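# Hang two metal bars on color-matched rack arms

## Task

Lay each of the two metal bars across the two rack arms whose labels (each label is mounted just over its rack arm) share the color painted on that bar's ends. Each bar must end up supported by both of its rack arms on its own, with no gripper holding it up, and the grippers must open and pull away afterwards.

## Robot and tools

Robot: two 6-joint arms, left_arm and right_arm, each with a parallel two-finger gripper and a wrist camera. The names are labels only, not image sides. Bases in the shared scene frame: left_arm at (+0.010, +0.290, 0) m, yaw quat_wxyz (+1.000, 0, 0, +0.022); right_arm at (+0.050, -0.303, 0) m, quat_wxyz (+0.996, 0, 0, +0.089). Scene frame: origin on the tabletop midway between the arms, +x out over the table, +z up, left_arm on the +y side.

Joint order, used in every row and every per-joint list: waist (joint1), shoulder (joint2), elbow (joint3), wrist pitch (joint4), wrist yaw (joint5), wrist roll (joint6), then the gripper. Stated ranges in rad: waist -2.618..3.054, shoulder 0.000..3.142, elbow 0.000..3.142, wrist pitch -1.571..1.571, wrist yaw -1.571..1.571, wrist roll -2.094..2.094. True ends may differ by up to 0.036 rad.

Row layout (both execute_actions and move): one flat list of 14 numbers, each in [-1, 1], always covering both arms even if one stays still: left waist, shoulder, elbow, wrist pitch, wrist yaw, wrist roll, left opening, then the same seven for right_arm. The six joint values are scaled offsets, not poses: 1.0 equals 1.202 rad for waist, 1.258 shoulder, 1.238 elbow, 2.073 wrist pitch, 2.022 for wrist yaw and roll. The opening is absolute: +1 fully open (pads 0.087 m apart), -1 closed.

execute_actions(actions): a list of up to 15 actions; each action is a list of up to 15 rows, one row per 1/30 s step; a short action repeats its final row until 15 steps pass. Joint offsets are measured from the angles at the start of that action (for a call's first action, the latest reported angles), not from the previous row. An action asking any joint to go more than 0.036 rad beyond its range is rejected for both arms; if the first action fails this or anything is malformed, nothing in the call runs. An empty list just returns state and images.

move(target, speed, blocking): target is one 14-number row whose offsets count from the Joint positions in the latest result that showed them. All joints travel in sync, so grippers follow curved paths; duration 0.5 to 10 s. speed in rad/s (0.01 to 2, default 0.5) caps the joint with the longest travel. Paths ignore obstacles and the other arm. Fingers get their command at the start. blocking=false returns after 0.5 s while motion continues; then use wait(0) to check, or stop, before sending anything else. The result adds a move: line with the ending (done, off_target, moving, held, fault), limits=held or none, and each arm's joint farthest from target.

wait(seconds): 0 to 10 s, arms hold their last command. stop(): brakes a running move; it needs stopping distance. zoom_image(camera, region): region [x0, y0, x1, y1] in pixels of that camera's latest image, at most 504x504; cameras cam_head_left, cam_head_right, cam_high, cam_low, cam_left_wrist, cam_right_wrist, all 504x504. read_manual(section) only gives licence text. finished_scene(scene): give the current scene number once the bars rest unaided; it is final.

Results: per arm, end_effector_position (m) and end_effector_quat_wxyz in the scene frame; this is the point between the finger pads, just behind the fingertips; fingers point along gripper +z and close along its y axis. Reported hand position can be off, more at long reach. Joint positions / Joint velocities: six joints (rad, rad/s) plus pad gap (m). Joint targets: what joints are being driven toward now. grip_measured: opening on the command scale. Step readings list joint angles at some steps; HELD marks steps where an arm was held back. Joint torques are raw drive outputs with offsets and noise. "joint sent to its limit" means a joint was stopped at its end; its absence proves nothing. "joint command not followed" means a clearance check altered targets. Calibrations for each camera (K, distortion, T_world_to_cam) come with the task and may be slightly off.

Motion behaviour: each joint's target stays within a lead of its measured angle (waist 0.202, shoulder 0.258, elbow 0.238, wrist pitch 0.573, wrist yaw and roll 0.522 rad), and targets are pulled back if they would shift the gripper over 70 mm in one step, so big changes need several actions; resend the remainder if unfinished. Friction can leave a joint up to about 0.031 rad short, and smaller commands may do nothing.

Gripping: to hold, command an opening about 0.02 below grip_measured (less for a lighter hold); readings may be off by about 1 mm. Closing fast squeezes harder. Watch for MOTOR HOT (75 °C); at 90 °C an arm halts for 10 s, at 100 °C it goes limp and drops what it carries.

Avoid: dropping bars, slamming or pressing hard (fast moves and targets far past contact hit harder), arms colliding or pushing each other, and anything leaving the table. Held parts may be tugged occasionally, so grip firmly. Finish with both bars resting on matching rack arms, grippers opened and withdrawn.

Each tool is called as name(argument=value, ...), one argument or row to a line, values as JSON.

## Session

execute_actions(
  actions=[],
)

Scene clock: 0.00 s.
left_arm: end_effector_position=(+0.3876, +0.3112, +0.3570) grip_measured=+0.999 end_effector_quat_wxyz=(+0.703, -0.023, +0.710, +0.014) | right_arm: end_effector_position=(+0.4230, -0.2384, +0.3584) grip_measured=+1.000 end_effector_quat_wxyz=(+0.703, -0.057, +0.706, +0.062)
Joint names: [waist, shoulder, elbow, wrist pitch, wrist yaw, wrist roll]
Joint positions: left_arm=[ 0.016  1.032  1.036 -0.015  0.008 -0.014  0.087] | right_arm=[-0.005  1.033  1.035 -0.005  0.005  0.007  0.087]
Joint velocities: left_arm=[ 0.002  0.017 -0.007 -0.007 -0.007 -0.081  0.002] | right_arm=[ 0.012 -0.022 -0.007 -0.022  0.037  0.007  0.   ]
Joint torques (N m, as the arm reports them, + toward a larger angle): no reading
Joint targets: left_arm=[0.016 1.032 1.036 -0.015 0.008 -0.014] | right_arm=[-0.005 1.033 1.035 -0.005 0.005 0.007]

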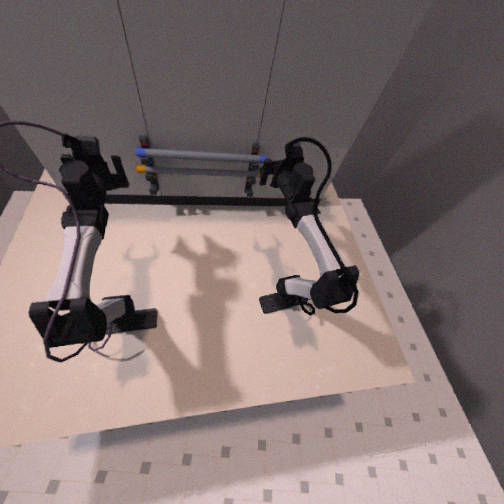

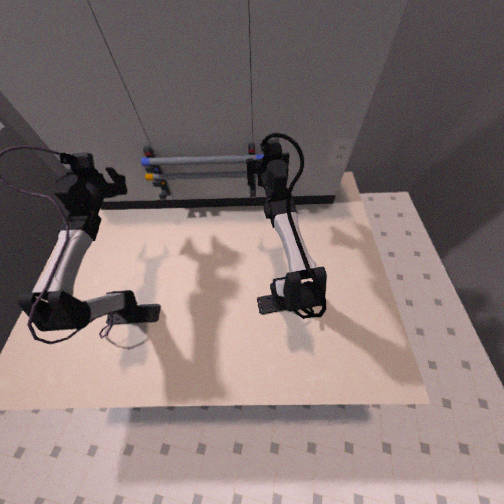

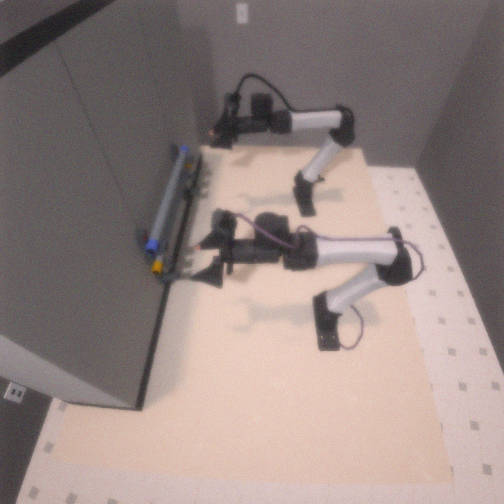

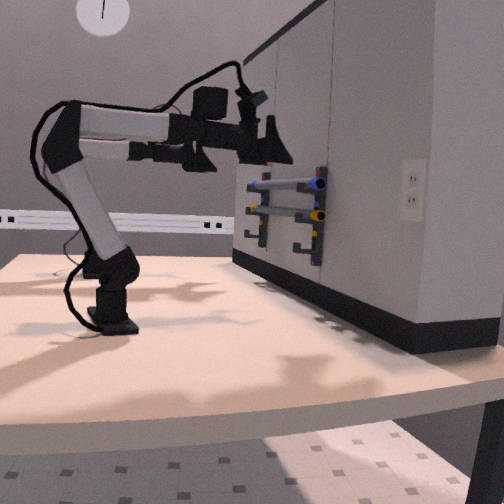

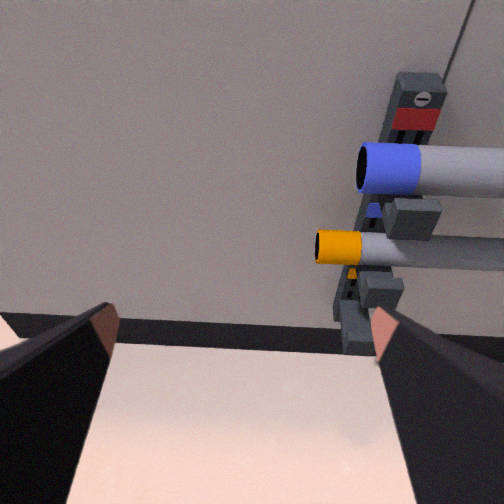

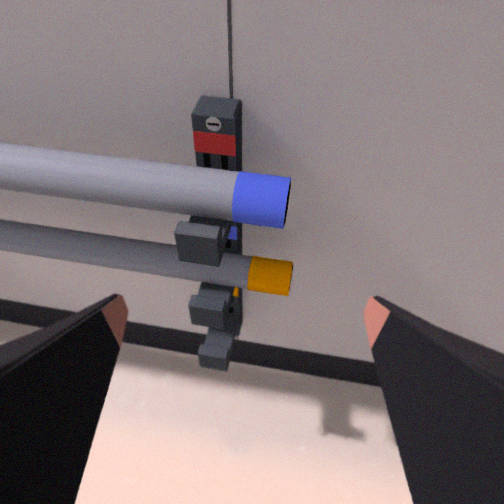

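move(
  target=[0.5,0,0,0,0,0,1,0.392,0.37,-0.295,0.39,0.045,-0.78,0.15],
  speed=1.2,
)

move(
  target=[0,0,0,0,0,0,1,0,0.355,0.42,-0.04,0,0,0.15],
  speed=0.3,
)

Scene clock: 4.50 s.
left_arm: end_effector_position=(+0.3115, +0.5187, +0.3570) grip_measured=+0.999 end_effector_quat_wxyz=(+0.669, -0.230, +0.672, +0.218) | right_arm: end_effector_position=(+0.4503, -0.0774, +0.2473) grip_measured=+0.150 end_effector_quat_wxyz=(+0.621, -0.613, +0.346, -0.344)
Joint names: [waist, shoulder, elbow, wrist pitch, wrist yaw, wrist roll]
Joint positions: left_arm=[ 0.609  1.032  1.036 -0.015  0.008 -0.014  0.087] | right_arm=[ 0.458  1.477  0.691  0.795  0.084 -1.564  0.05 ]
Joint velocities: left_arm=[ 0.007 -0.012 -0.017 -0.037 -0.095  0.022  0.   ] | right_arm=[-0.017 -0.002 -0.007 -0.007  0.007  0.007  0.   ]
Joint torques (N m, as the arm reports them, + toward a larger angle): left_arm=[ 0.89 -2.38  8.91  2.3  -0.01  0.03] | right_arm=[ 0.33 -4.74  5.98  2.16  0.16  0.01]
Joint targets: left_arm=[0.617 1.032 1.036 -0.015 0.008 -0.014] | right_arm=[0.466 1.498 0.670 0.803 0.096 -1.570]
move: off_target (right_arm); limits=none; left_arm: farthest joint: the waist, 0.008 radians from its target (0.601 radians at the start); right_arm: farthest joint: the elbow, 0.022 radians from its target (0.365 radians at the start)
camera_calibration (this result's frames):
cam_left_wrist: T_world_to_cam=[[0.613636, -0.789157, 0.0260944, 0.207576], [-0.593045, -0.482458, -0.644618, 0.685574], [0.521294, 0.380086, -0.76406, 0.0502211], [0, 0, 0, 1]] pos_world=[0.253021, 0.475483, 0.474889]
cam_right_wrist: T_world_to_cam=[[-0.0240097, -0.0104185, 0.999657, -0.241002], [-0.304642, -0.952311, -0.0172419, 0.0901613], [0.952164, -0.304952, 0.0196908, -0.315368], [0, 0, 0, 1]] pos_world=[0.321962, -0.0128212, 0.248684]

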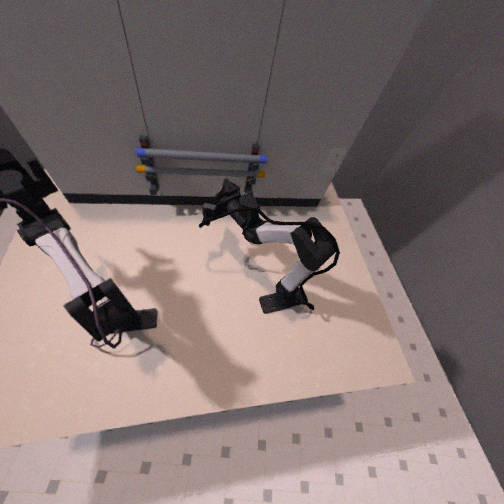

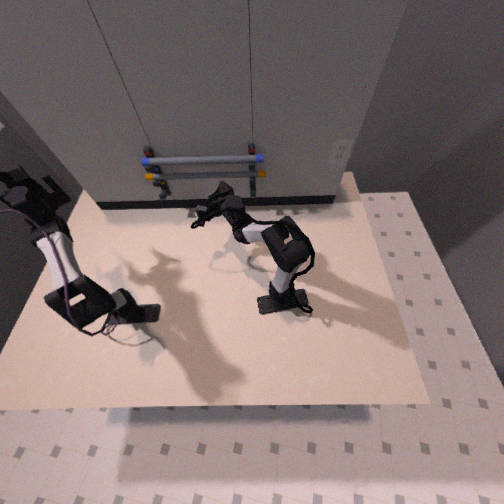

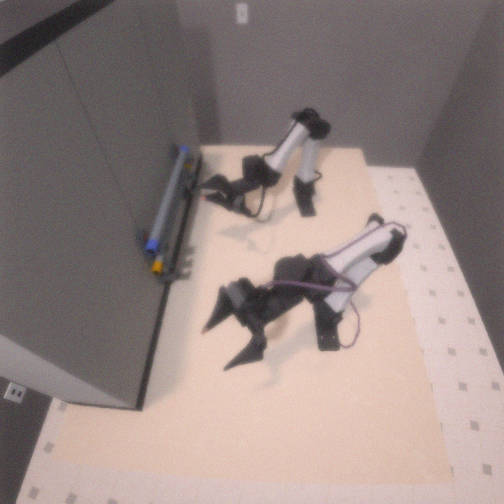

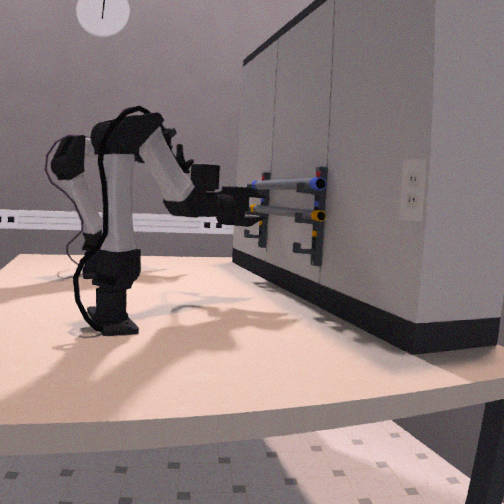

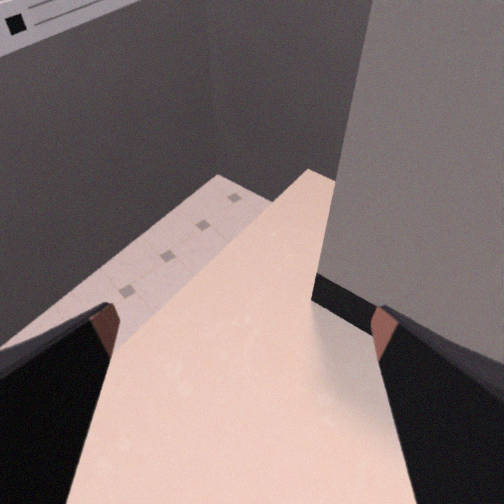

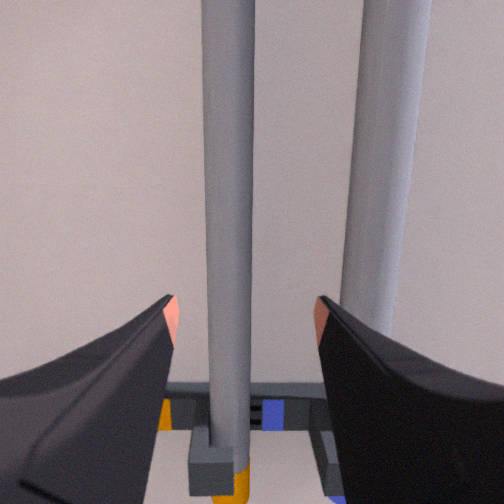

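Scene clock: 6.60 s.
left_arm: end_effector_position=(+0.3115, +0.5187, +0.3570) grip_measured=+0.999 end_effector_quat_wxyz=(+0.669, -0.230, +0.672, +0.218) | right_arm: end_effector_position=(+0.5459, -0.0059, +0.2540) grip_measured=+0.150 end_effector_quat_wxyz=(+0.626, -0.609, +0.345, -0.344)
Joint names: [waist, shoulder, elbow, wrist pitch, wrist yaw, wrist roll]
Joint positions: left_arm=[ 0.609  1.032  1.036 -0.015  0.008 -0.014  0.087] | right_arm=[ 0.459  1.899  1.191  0.729  0.085 -1.561  0.05 ]
Joint velocities: left_arm=[ 0.022 -0.002 -0.017 -0.007 -0.022  0.022 -0.001] | right_arm=[-0.012 -0.007  0.007  0.022 -0.051 -0.037 -0.002]
Joint torques (N m, as the arm reports them, + toward a larger angle): left_arm=[ 0.39 -2.33  8.96  2.32  0.    0.02] | right_arm=[-0.46 -8.83  9.7   1.91  0.07  0.  ]
Joint targets: left_arm=[0.609 1.032 1.036 -0.015 0.008 -0.014] | right_arm=[0.458 1.924 1.211 0.712 0.084 -1.563]
move: off_target (right_arm); limits=none; left_arm: farthest joint: the waist, 0.000 radians from its target (0.000 radians at the start); right_arm: farthest joint: the shoulder, 0.024 radians from its target (0.446 radians at the start)
camera_calibration (this result's frames):
cam_left_wrist: T_world_to_cam=[[0.613636, -0.789157, 0.0260944, 0.207576], [-0.593045, -0.482458, -0.644618, 0.685574], [0.521294, 0.380086, -0.76406, 0.0502211], [0, 0, 0, 1]] pos_world=[0.253021, 0.475483, 0.474889]
cam_right_wrist: T_world_to_cam=[[-0.0312848, -0.0196224, 0.999318, -0.240648], [-0.303344, -0.952464, -0.0281989, 0.189513], [0.952367, -0.304019, 0.0238453, -0.385843], [0, 0, 0, 1]] pos_world=[0.417424, 0.0584785, 0.255029]

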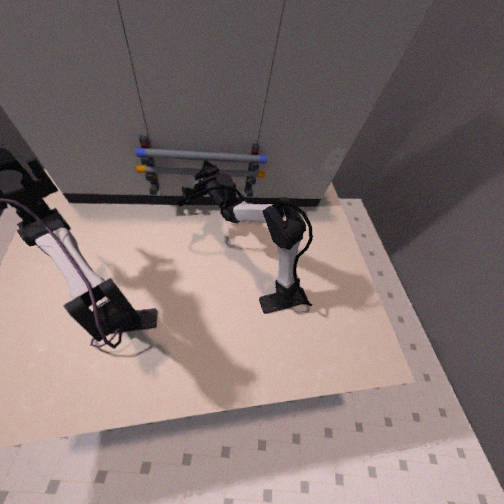

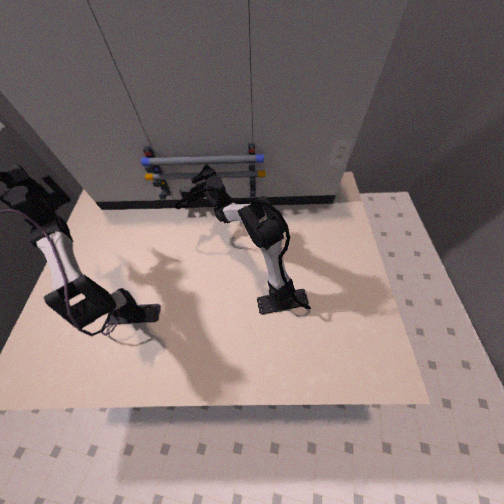

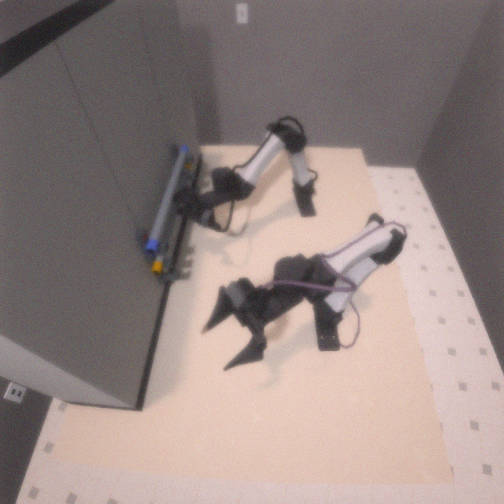

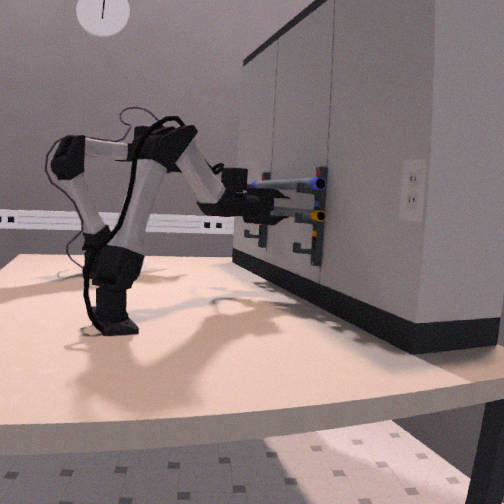

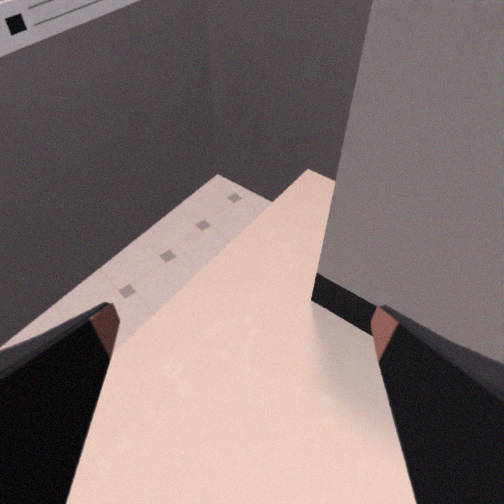

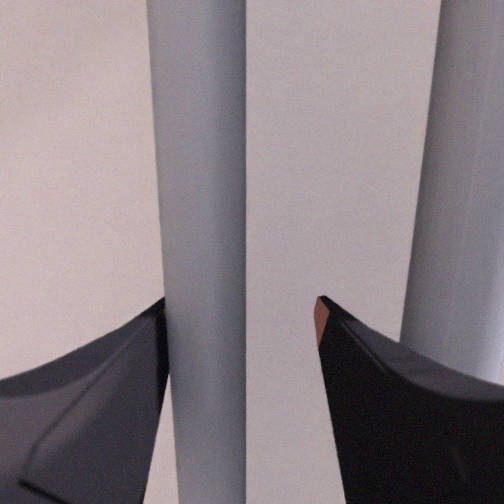

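move(
  target=[0,0,0,0,0,0,1,0,0.03,0,-0.005,0,0,0.15],
  speed=0.1,
)

move(
  target=[0,0,0,0,0,0,1,0,0,0,0,0,0,-0.6],
)

Scene clock: 15.60 s.
left_arm: end_effector_position=(+0.3115, +0.5187, +0.3570) grip_measured=+0.999 end_effector_quat_wxyz=(+0.669, -0.230, +0.672, +0.218) | right_arm: end_effector_position=(+0.5459, -0.0059, +0.2540) grip_measured=+0.150 end_effector_quat_wxyz=(+0.626, -0.609, +0.345, -0.344)
Joint names: [waist, shoulder, elbow, wrist pitch, wrist yaw, wrist roll]
Joint positions: left_arm=[ 0.609  1.032  1.036 -0.015  0.008 -0.014  0.087] | right_arm=[ 0.459  1.899  1.191  0.729  0.085 -1.561  0.05 ]
Joint velocities: left_arm=[-0.012  0.002  0.017  0.007  0.022  0.007 -0.001] | right_arm=[ 0.002  0.002 -0.012 -0.022 -0.022 -0.022 -0.   ]
Joint torques (N m, as the arm reports them, + toward a larger angle): left_arm=[ 0.31 -2.39  8.99  2.31  0.01  0.03] | right_arm=[-0.32 -7.77  8.01  1.94  0.06  0.04]
Joint targets: left_arm=[0.609 1.032 1.036 -0.015 0.008 -0.014] | right_arm=[0.459 1.937 1.191 0.718 0.085 -1.561]
move: off_target (right_arm); limits=none; left_arm: farthest joint: the waist, 0.000 radians from its target (0.000 radians at the start); right_arm: farthest joint: the shoulder, 0.037 radians from its target (0.037 radians at the start)
camera_calibration (this result's frames):
cam_left_wrist: T_world_to_cam=[[0.613636, -0.789157, 0.0260944, 0.207576], [-0.593045, -0.482458, -0.644618, 0.685574], [0.521294, 0.380086, -0.76406, 0.0502211], [0, 0, 0, 1]] pos_world=[0.253021, 0.475483, 0.474889]
cam_right_wrist: T_world_to_cam=[[-0.0312848, -0.0196224, 0.999318, -0.240648], [-0.303344, -0.952464, -0.0281989, 0.189513], [0.952367, -0.304019, 0.0238453, -0.385843], [0, 0, 0, 1]] pos_world=[0.417424, 0.0584785, 0.255029]

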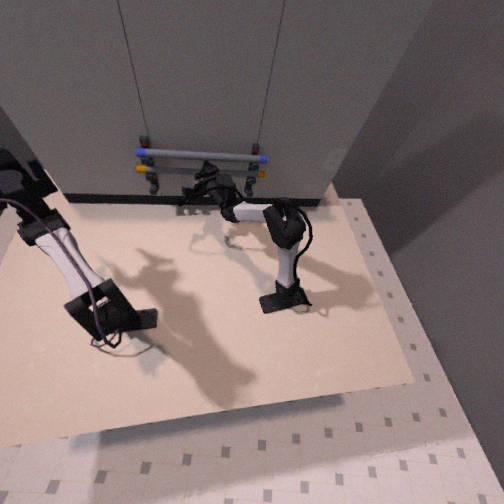

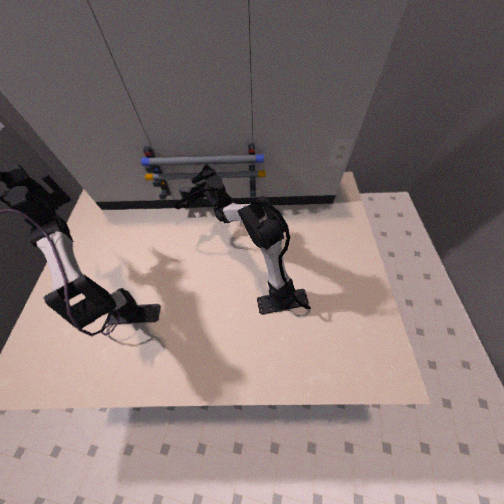

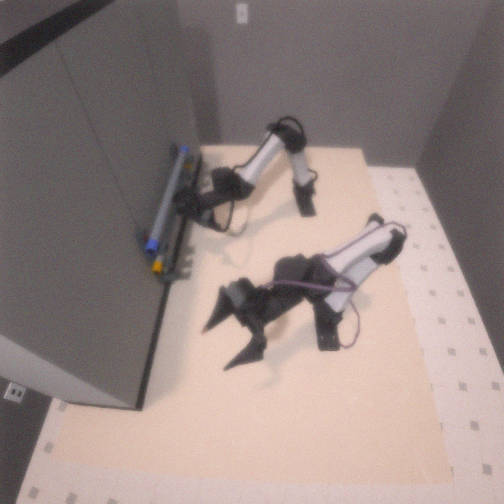

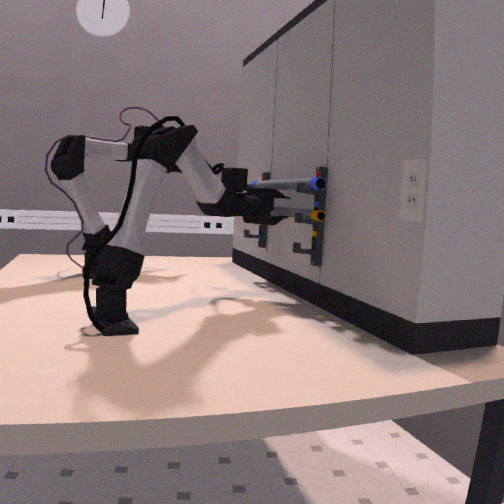

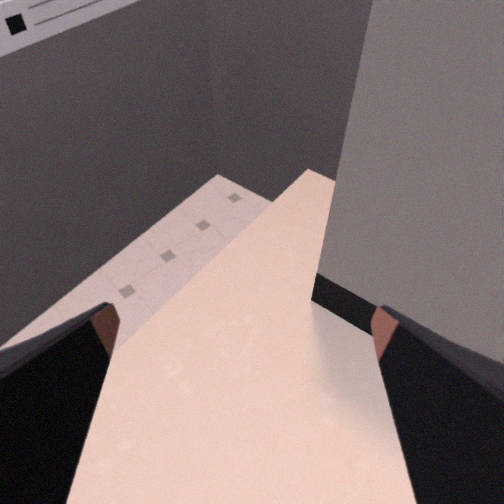

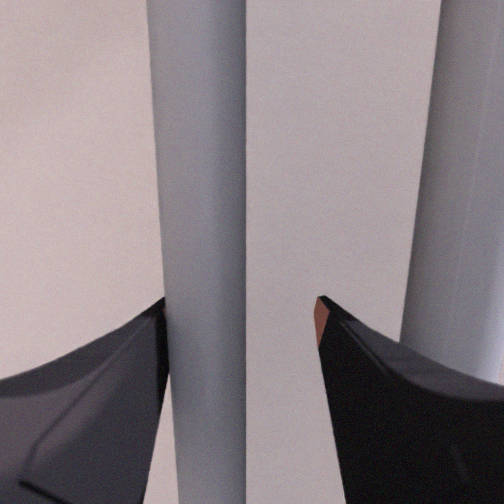

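Scene clock: 16.13 s.
left_arm: end_effector_position=(+0.3115, +0.5187, +0.3570) grip_measured=+0.999 end_effector_quat_wxyz=(+0.669, -0.230, +0.672, +0.218) | right_arm: end_effector_position=(+0.5459, -0.0059, +0.2479) grip_measured=-0.463 end_effector_quat_wxyz=(+0.618, -0.616, +0.349, -0.340)
Joint names: [waist, shoulder, elbow, wrist pitch, wrist yaw, wrist roll]
Joint positions: left_arm=[ 0.609  1.032  1.036 -0.015  0.008 -0.014  0.087] | right_arm=[ 0.459  1.9    1.191  0.705  0.085 -1.558  0.023]
Joint velocities: left_arm=[ 0.007  0.012  0.007 -0.007 -0.022 -0.007  0.001] | right_arm=[-0.007 -0.012 -0.017 -0.037 -0.022 -0.037 -0.001]
Joint torques (N m, as the arm reports them, + toward a larger angle): left_arm=[ 0.25 -2.37  8.94  2.3  -0.02  0.05] | right_arm=[ -0.32 -10.58   7.99   2.32   0.06   0.02]
Joint targets: left_arm=[0.609 1.032 1.036 -0.015 0.008 -0.014] | right_arm=[0.459 1.899 1.191 0.729 0.085 -1.561]
move: off_target (right_arm); limits=none; left_arm: farthest joint: the waist, 0.000 radians from its target (0.000 radians at the start); right_arm: farthest joint: the wrist pitch, 0.024 radians from its target (0.000 radians at the start)
camera_calibration (this result's frames):
cam_left_wrist: T_world_to_cam=[[0.613636, -0.789157, 0.0260944, 0.207576], [-0.593045, -0.482458, -0.644618, 0.685574], [0.521294, 0.380086, -0.76406, 0.0502211], [0, 0, 0, 1]] pos_world=[0.253021, 0.475483, 0.474889]
cam_right_wrist: T_world_to_cam=[[-0.0107695, -0.00728336, 0.999915, -0.245815], [-0.303721, -0.952706, -0.0102107, 0.185159], [0.9527, -0.303805, 0.00804811, -0.382013], [0, 0, 0, 1]] pos_world=[0.417533, 0.058554, 0.250759]

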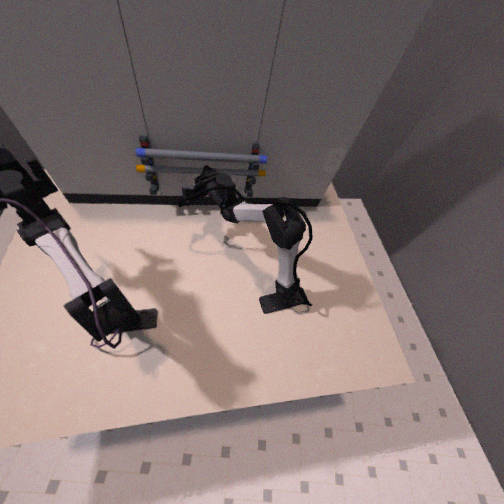

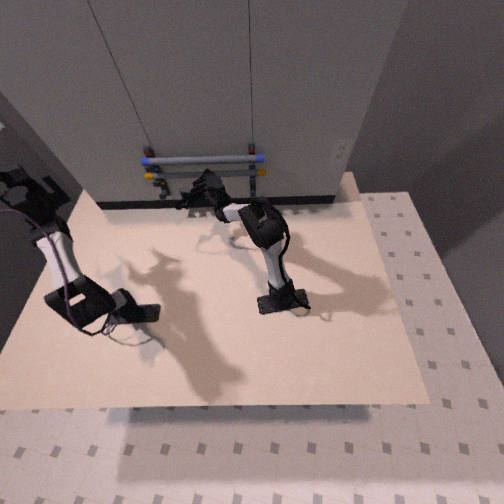

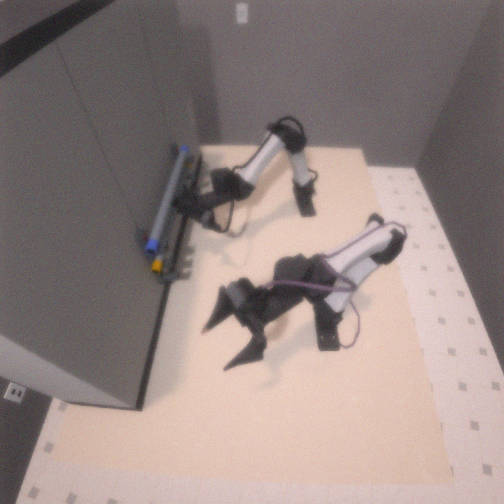

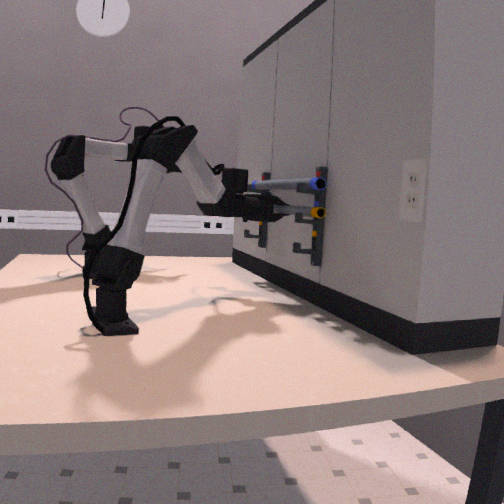

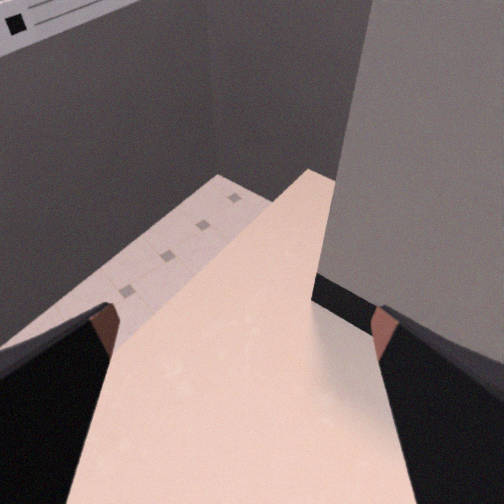

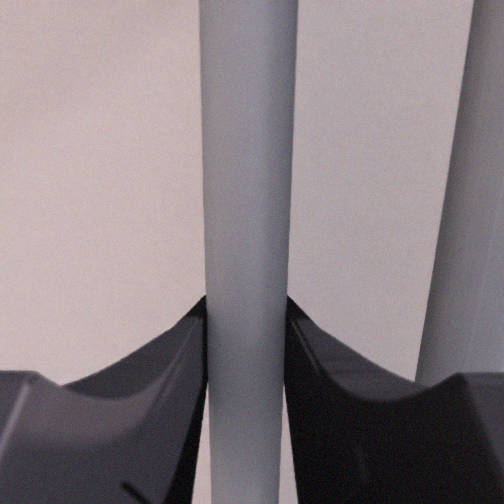

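Gripped. Lift.

move(
  target=[0,0,0,0,0,0,1,0,-0.075,0.015,-0.002,0,0,-0.54],
  speed=0.1,
)

zoom_image(
  camera="cam_low",
  region=[230,140,350,270],
)

Scene clock: 18.70 s.
left_arm: end_effector_position=(+0.3115, +0.5187, +0.3570) grip_measured=+0.999 end_effector_quat_wxyz=(+0.669, -0.230, +0.672, +0.218) | right_arm: end_effector_position=(+0.5383, -0.0115, +0.2756) grip_measured=-0.463 end_effector_quat_wxyz=(+0.630, -0.605, +0.346, -0.344)
Joint names: [waist, shoulder, elbow, wrist pitch, wrist yaw, wrist roll]
Joint positions: left_arm=[ 0.609  1.032  1.036 -0.015  0.008 -0.014  0.087] | right_arm=[ 0.459  1.836  1.191  0.675  0.085 -1.553  0.023]
Joint velocities: left_arm=[ 0.002  0.002 -0.012 -0.037 -0.081  0.037 -0.   ] | right_arm=[-0.007 -0.012 -0.012 -0.022 -0.007 -0.007  0.001]
Joint torques (N m, as the arm reports them, + toward a larger angle): left_arm=[ 0.26 -2.29  8.91  2.31  0.    0.04] | right_arm=[ -0.26 -12.27   9.58   2.33   0.06  -0.04]
Joint targets: left_arm=[0.609 1.032 1.036 -0.015 0.008 -0.014] | right_arm=[0.459 1.805 1.209 0.701 0.085 -1.558]
move: off_target (right_arm); limits=none; left_arm: farthest joint: the waist, 0.000 radians from its target (0.000 radians at the start); right_arm: farthest joint: the shoulder, 0.030 radians from its target (0.094 radians at the start)
camera_calibration (this result's frames):
cam_left_wrist: T_world_to_cam=[[0.613636, -0.789157, 0.0260944, 0.207576], [-0.593045, -0.482458, -0.644618, 0.685574], [0.521294, 0.380086, -0.76406, 0.0502211], [0, 0, 0, 1]] pos_world=[0.253021, 0.475483, 0.474889]
cam_right_wrist: T_world_to_cam=[[-0.0354498, -0.0316852, 0.998869, -0.260356], [-0.303027, -0.952101, -0.0409561, 0.185911], [0.952322, -0.304136, 0.0241504, -0.380957], [0, 0, 0, 1]] pos_world=[0.4099, 0.0528935, 0.276876]

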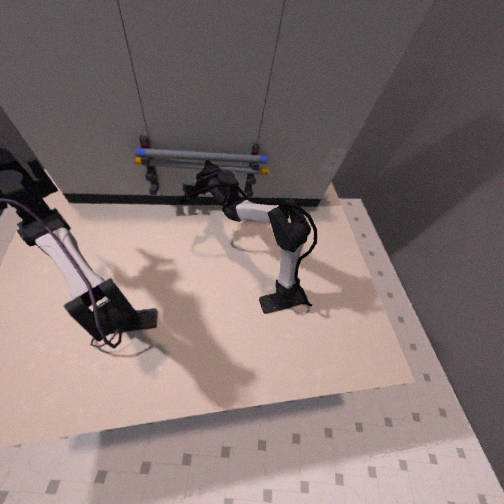

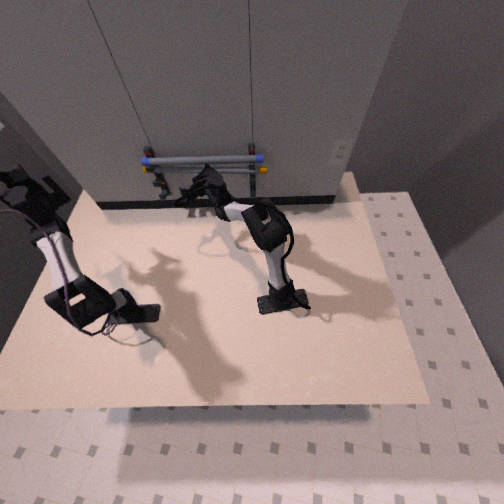

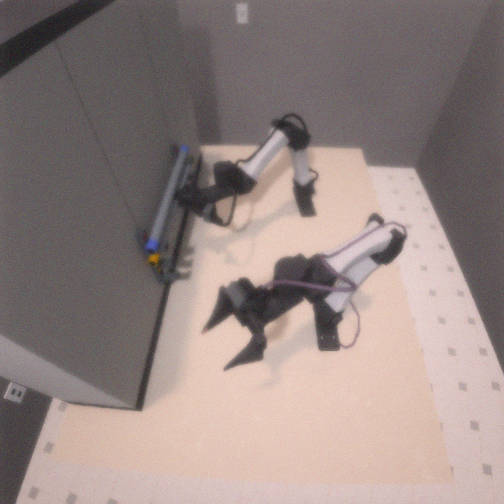

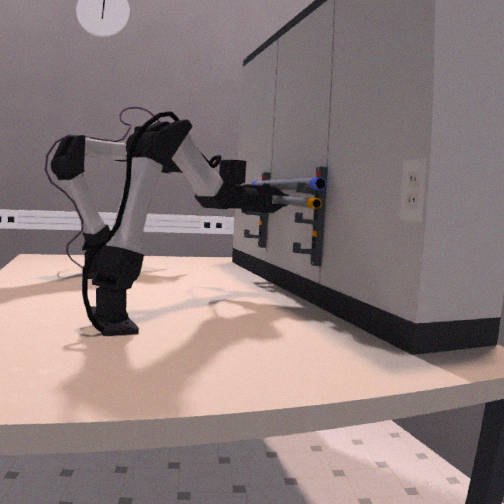

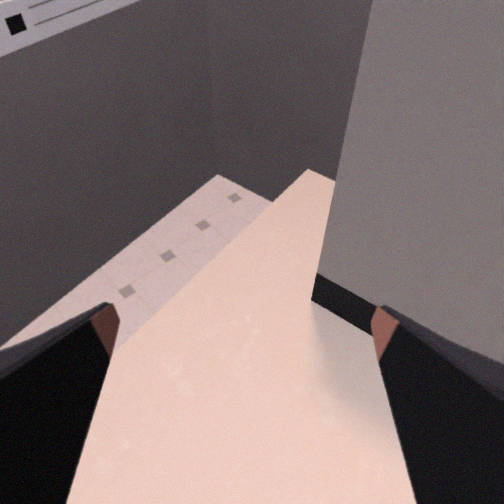

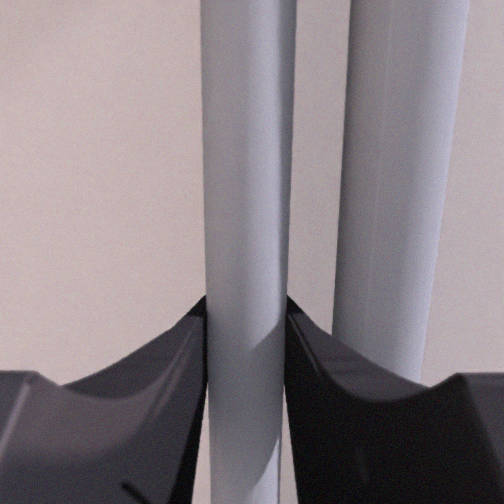

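Region (230, 140, 350, 270) of cam_low's 504x504 image, scaled by 3.877, with more detail than that image has; it fills the left 465 columns of this view, and the rest is white.

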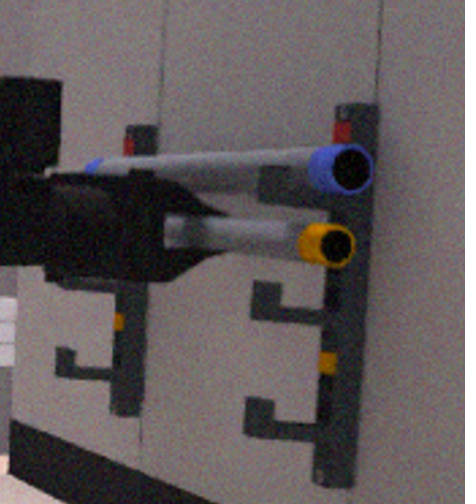

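move(
  target=[0,0,0,0,0,0,1,0,-0.285,-0.31,0.022,0,0,-0.54],
  speed=0.15,
)

Scene clock: 22.93 s.
left_arm: end_effector_position=(+0.3115, +0.5187, +0.3570) grip_measured=+0.999 end_effector_quat_wxyz=(+0.669, -0.230, +0.672, +0.218) | right_arm: end_effector_position=(+0.4660, -0.0649, +0.2624) grip_measured=-0.463 end_effector_quat_wxyz=(+0.614, -0.620, +0.354, -0.336)
Joint names: [waist, shoulder, elbow, wrist pitch, wrist yaw, wrist roll]
Joint positions: left_arm=[ 0.609  1.032  1.036 -0.015  0.008 -0.014  0.087] | right_arm=[ 0.459  1.508  0.821  0.667  0.085 -1.551  0.023]
Joint velocities: left_arm=[-0.007  0.002 -0.002 -0.037 -0.007 -0.022  0.001] | right_arm=[ 0.002  0.007 -0.002 -0.007  0.037  0.007  0.   ]
Joint torques (N m, as the arm reports them, + toward a larger angle): left_arm=[ 0.3  -2.45  8.95  2.31  0.01  0.05] | right_arm=[-0.31 -9.19  6.82  2.65  0.06  0.01]
Joint targets: left_arm=[0.609 1.032 1.036 -0.015 0.008 -0.014] | right_arm=[0.459 1.477 0.807 0.721 0.085 -1.553]
move: off_target (right_arm); limits=none; left_arm: farthest joint: the waist, 0.000 radians from its target (0.000 radians at the start); right_arm: farthest joint: the wrist pitch, 0.053 radians from its target (0.046 radians at the start)
camera_calibration (this result's frames):
cam_left_wrist: T_world_to_cam=[[0.613636, -0.789157, 0.0260944, 0.207576], [-0.593045, -0.482458, -0.644618, 0.685574], [0.521294, 0.380086, -0.76406, 0.0502211], [0, 0, 0, 1]] pos_world=[0.253021, 0.475483, 0.474889]
cam_right_wrist: T_world_to_cam=[[0.00540513, -0.00382779, 0.999978, -0.268952], [-0.303896, -0.952703, -0.00200419, 0.102688], [0.95269, -0.303878, -0.00631274, -0.320211], [0, 0, 0, 1]] pos_world=[0.337723, -0.000503195, 0.26713]

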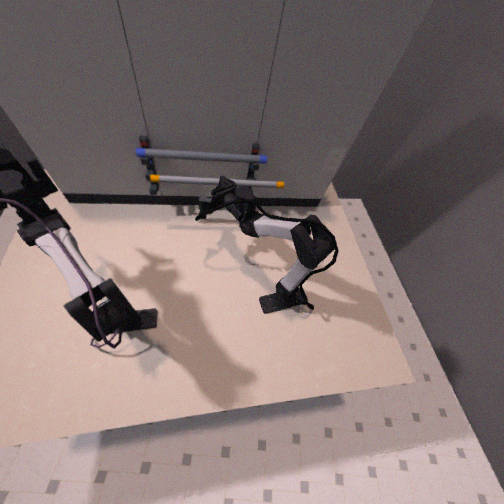

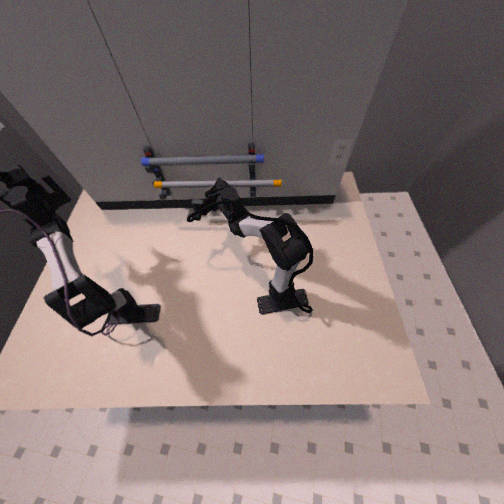

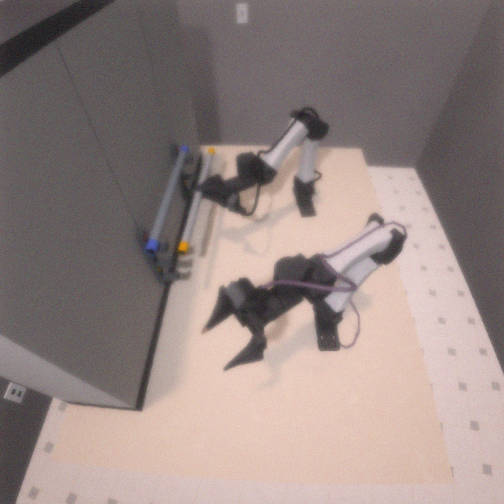

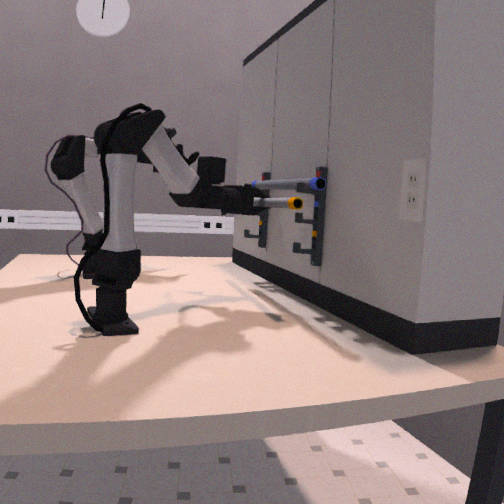

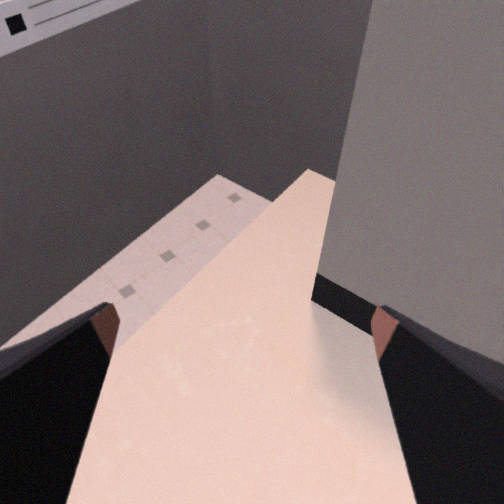

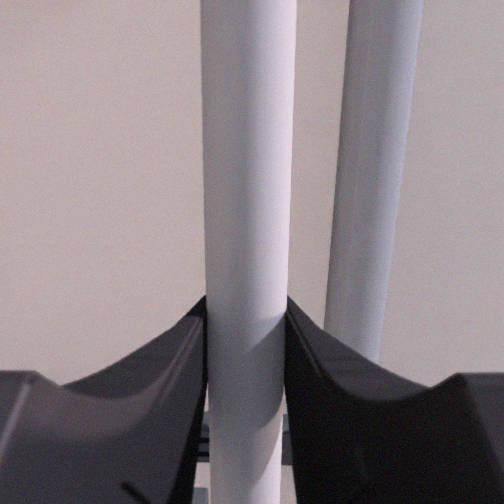

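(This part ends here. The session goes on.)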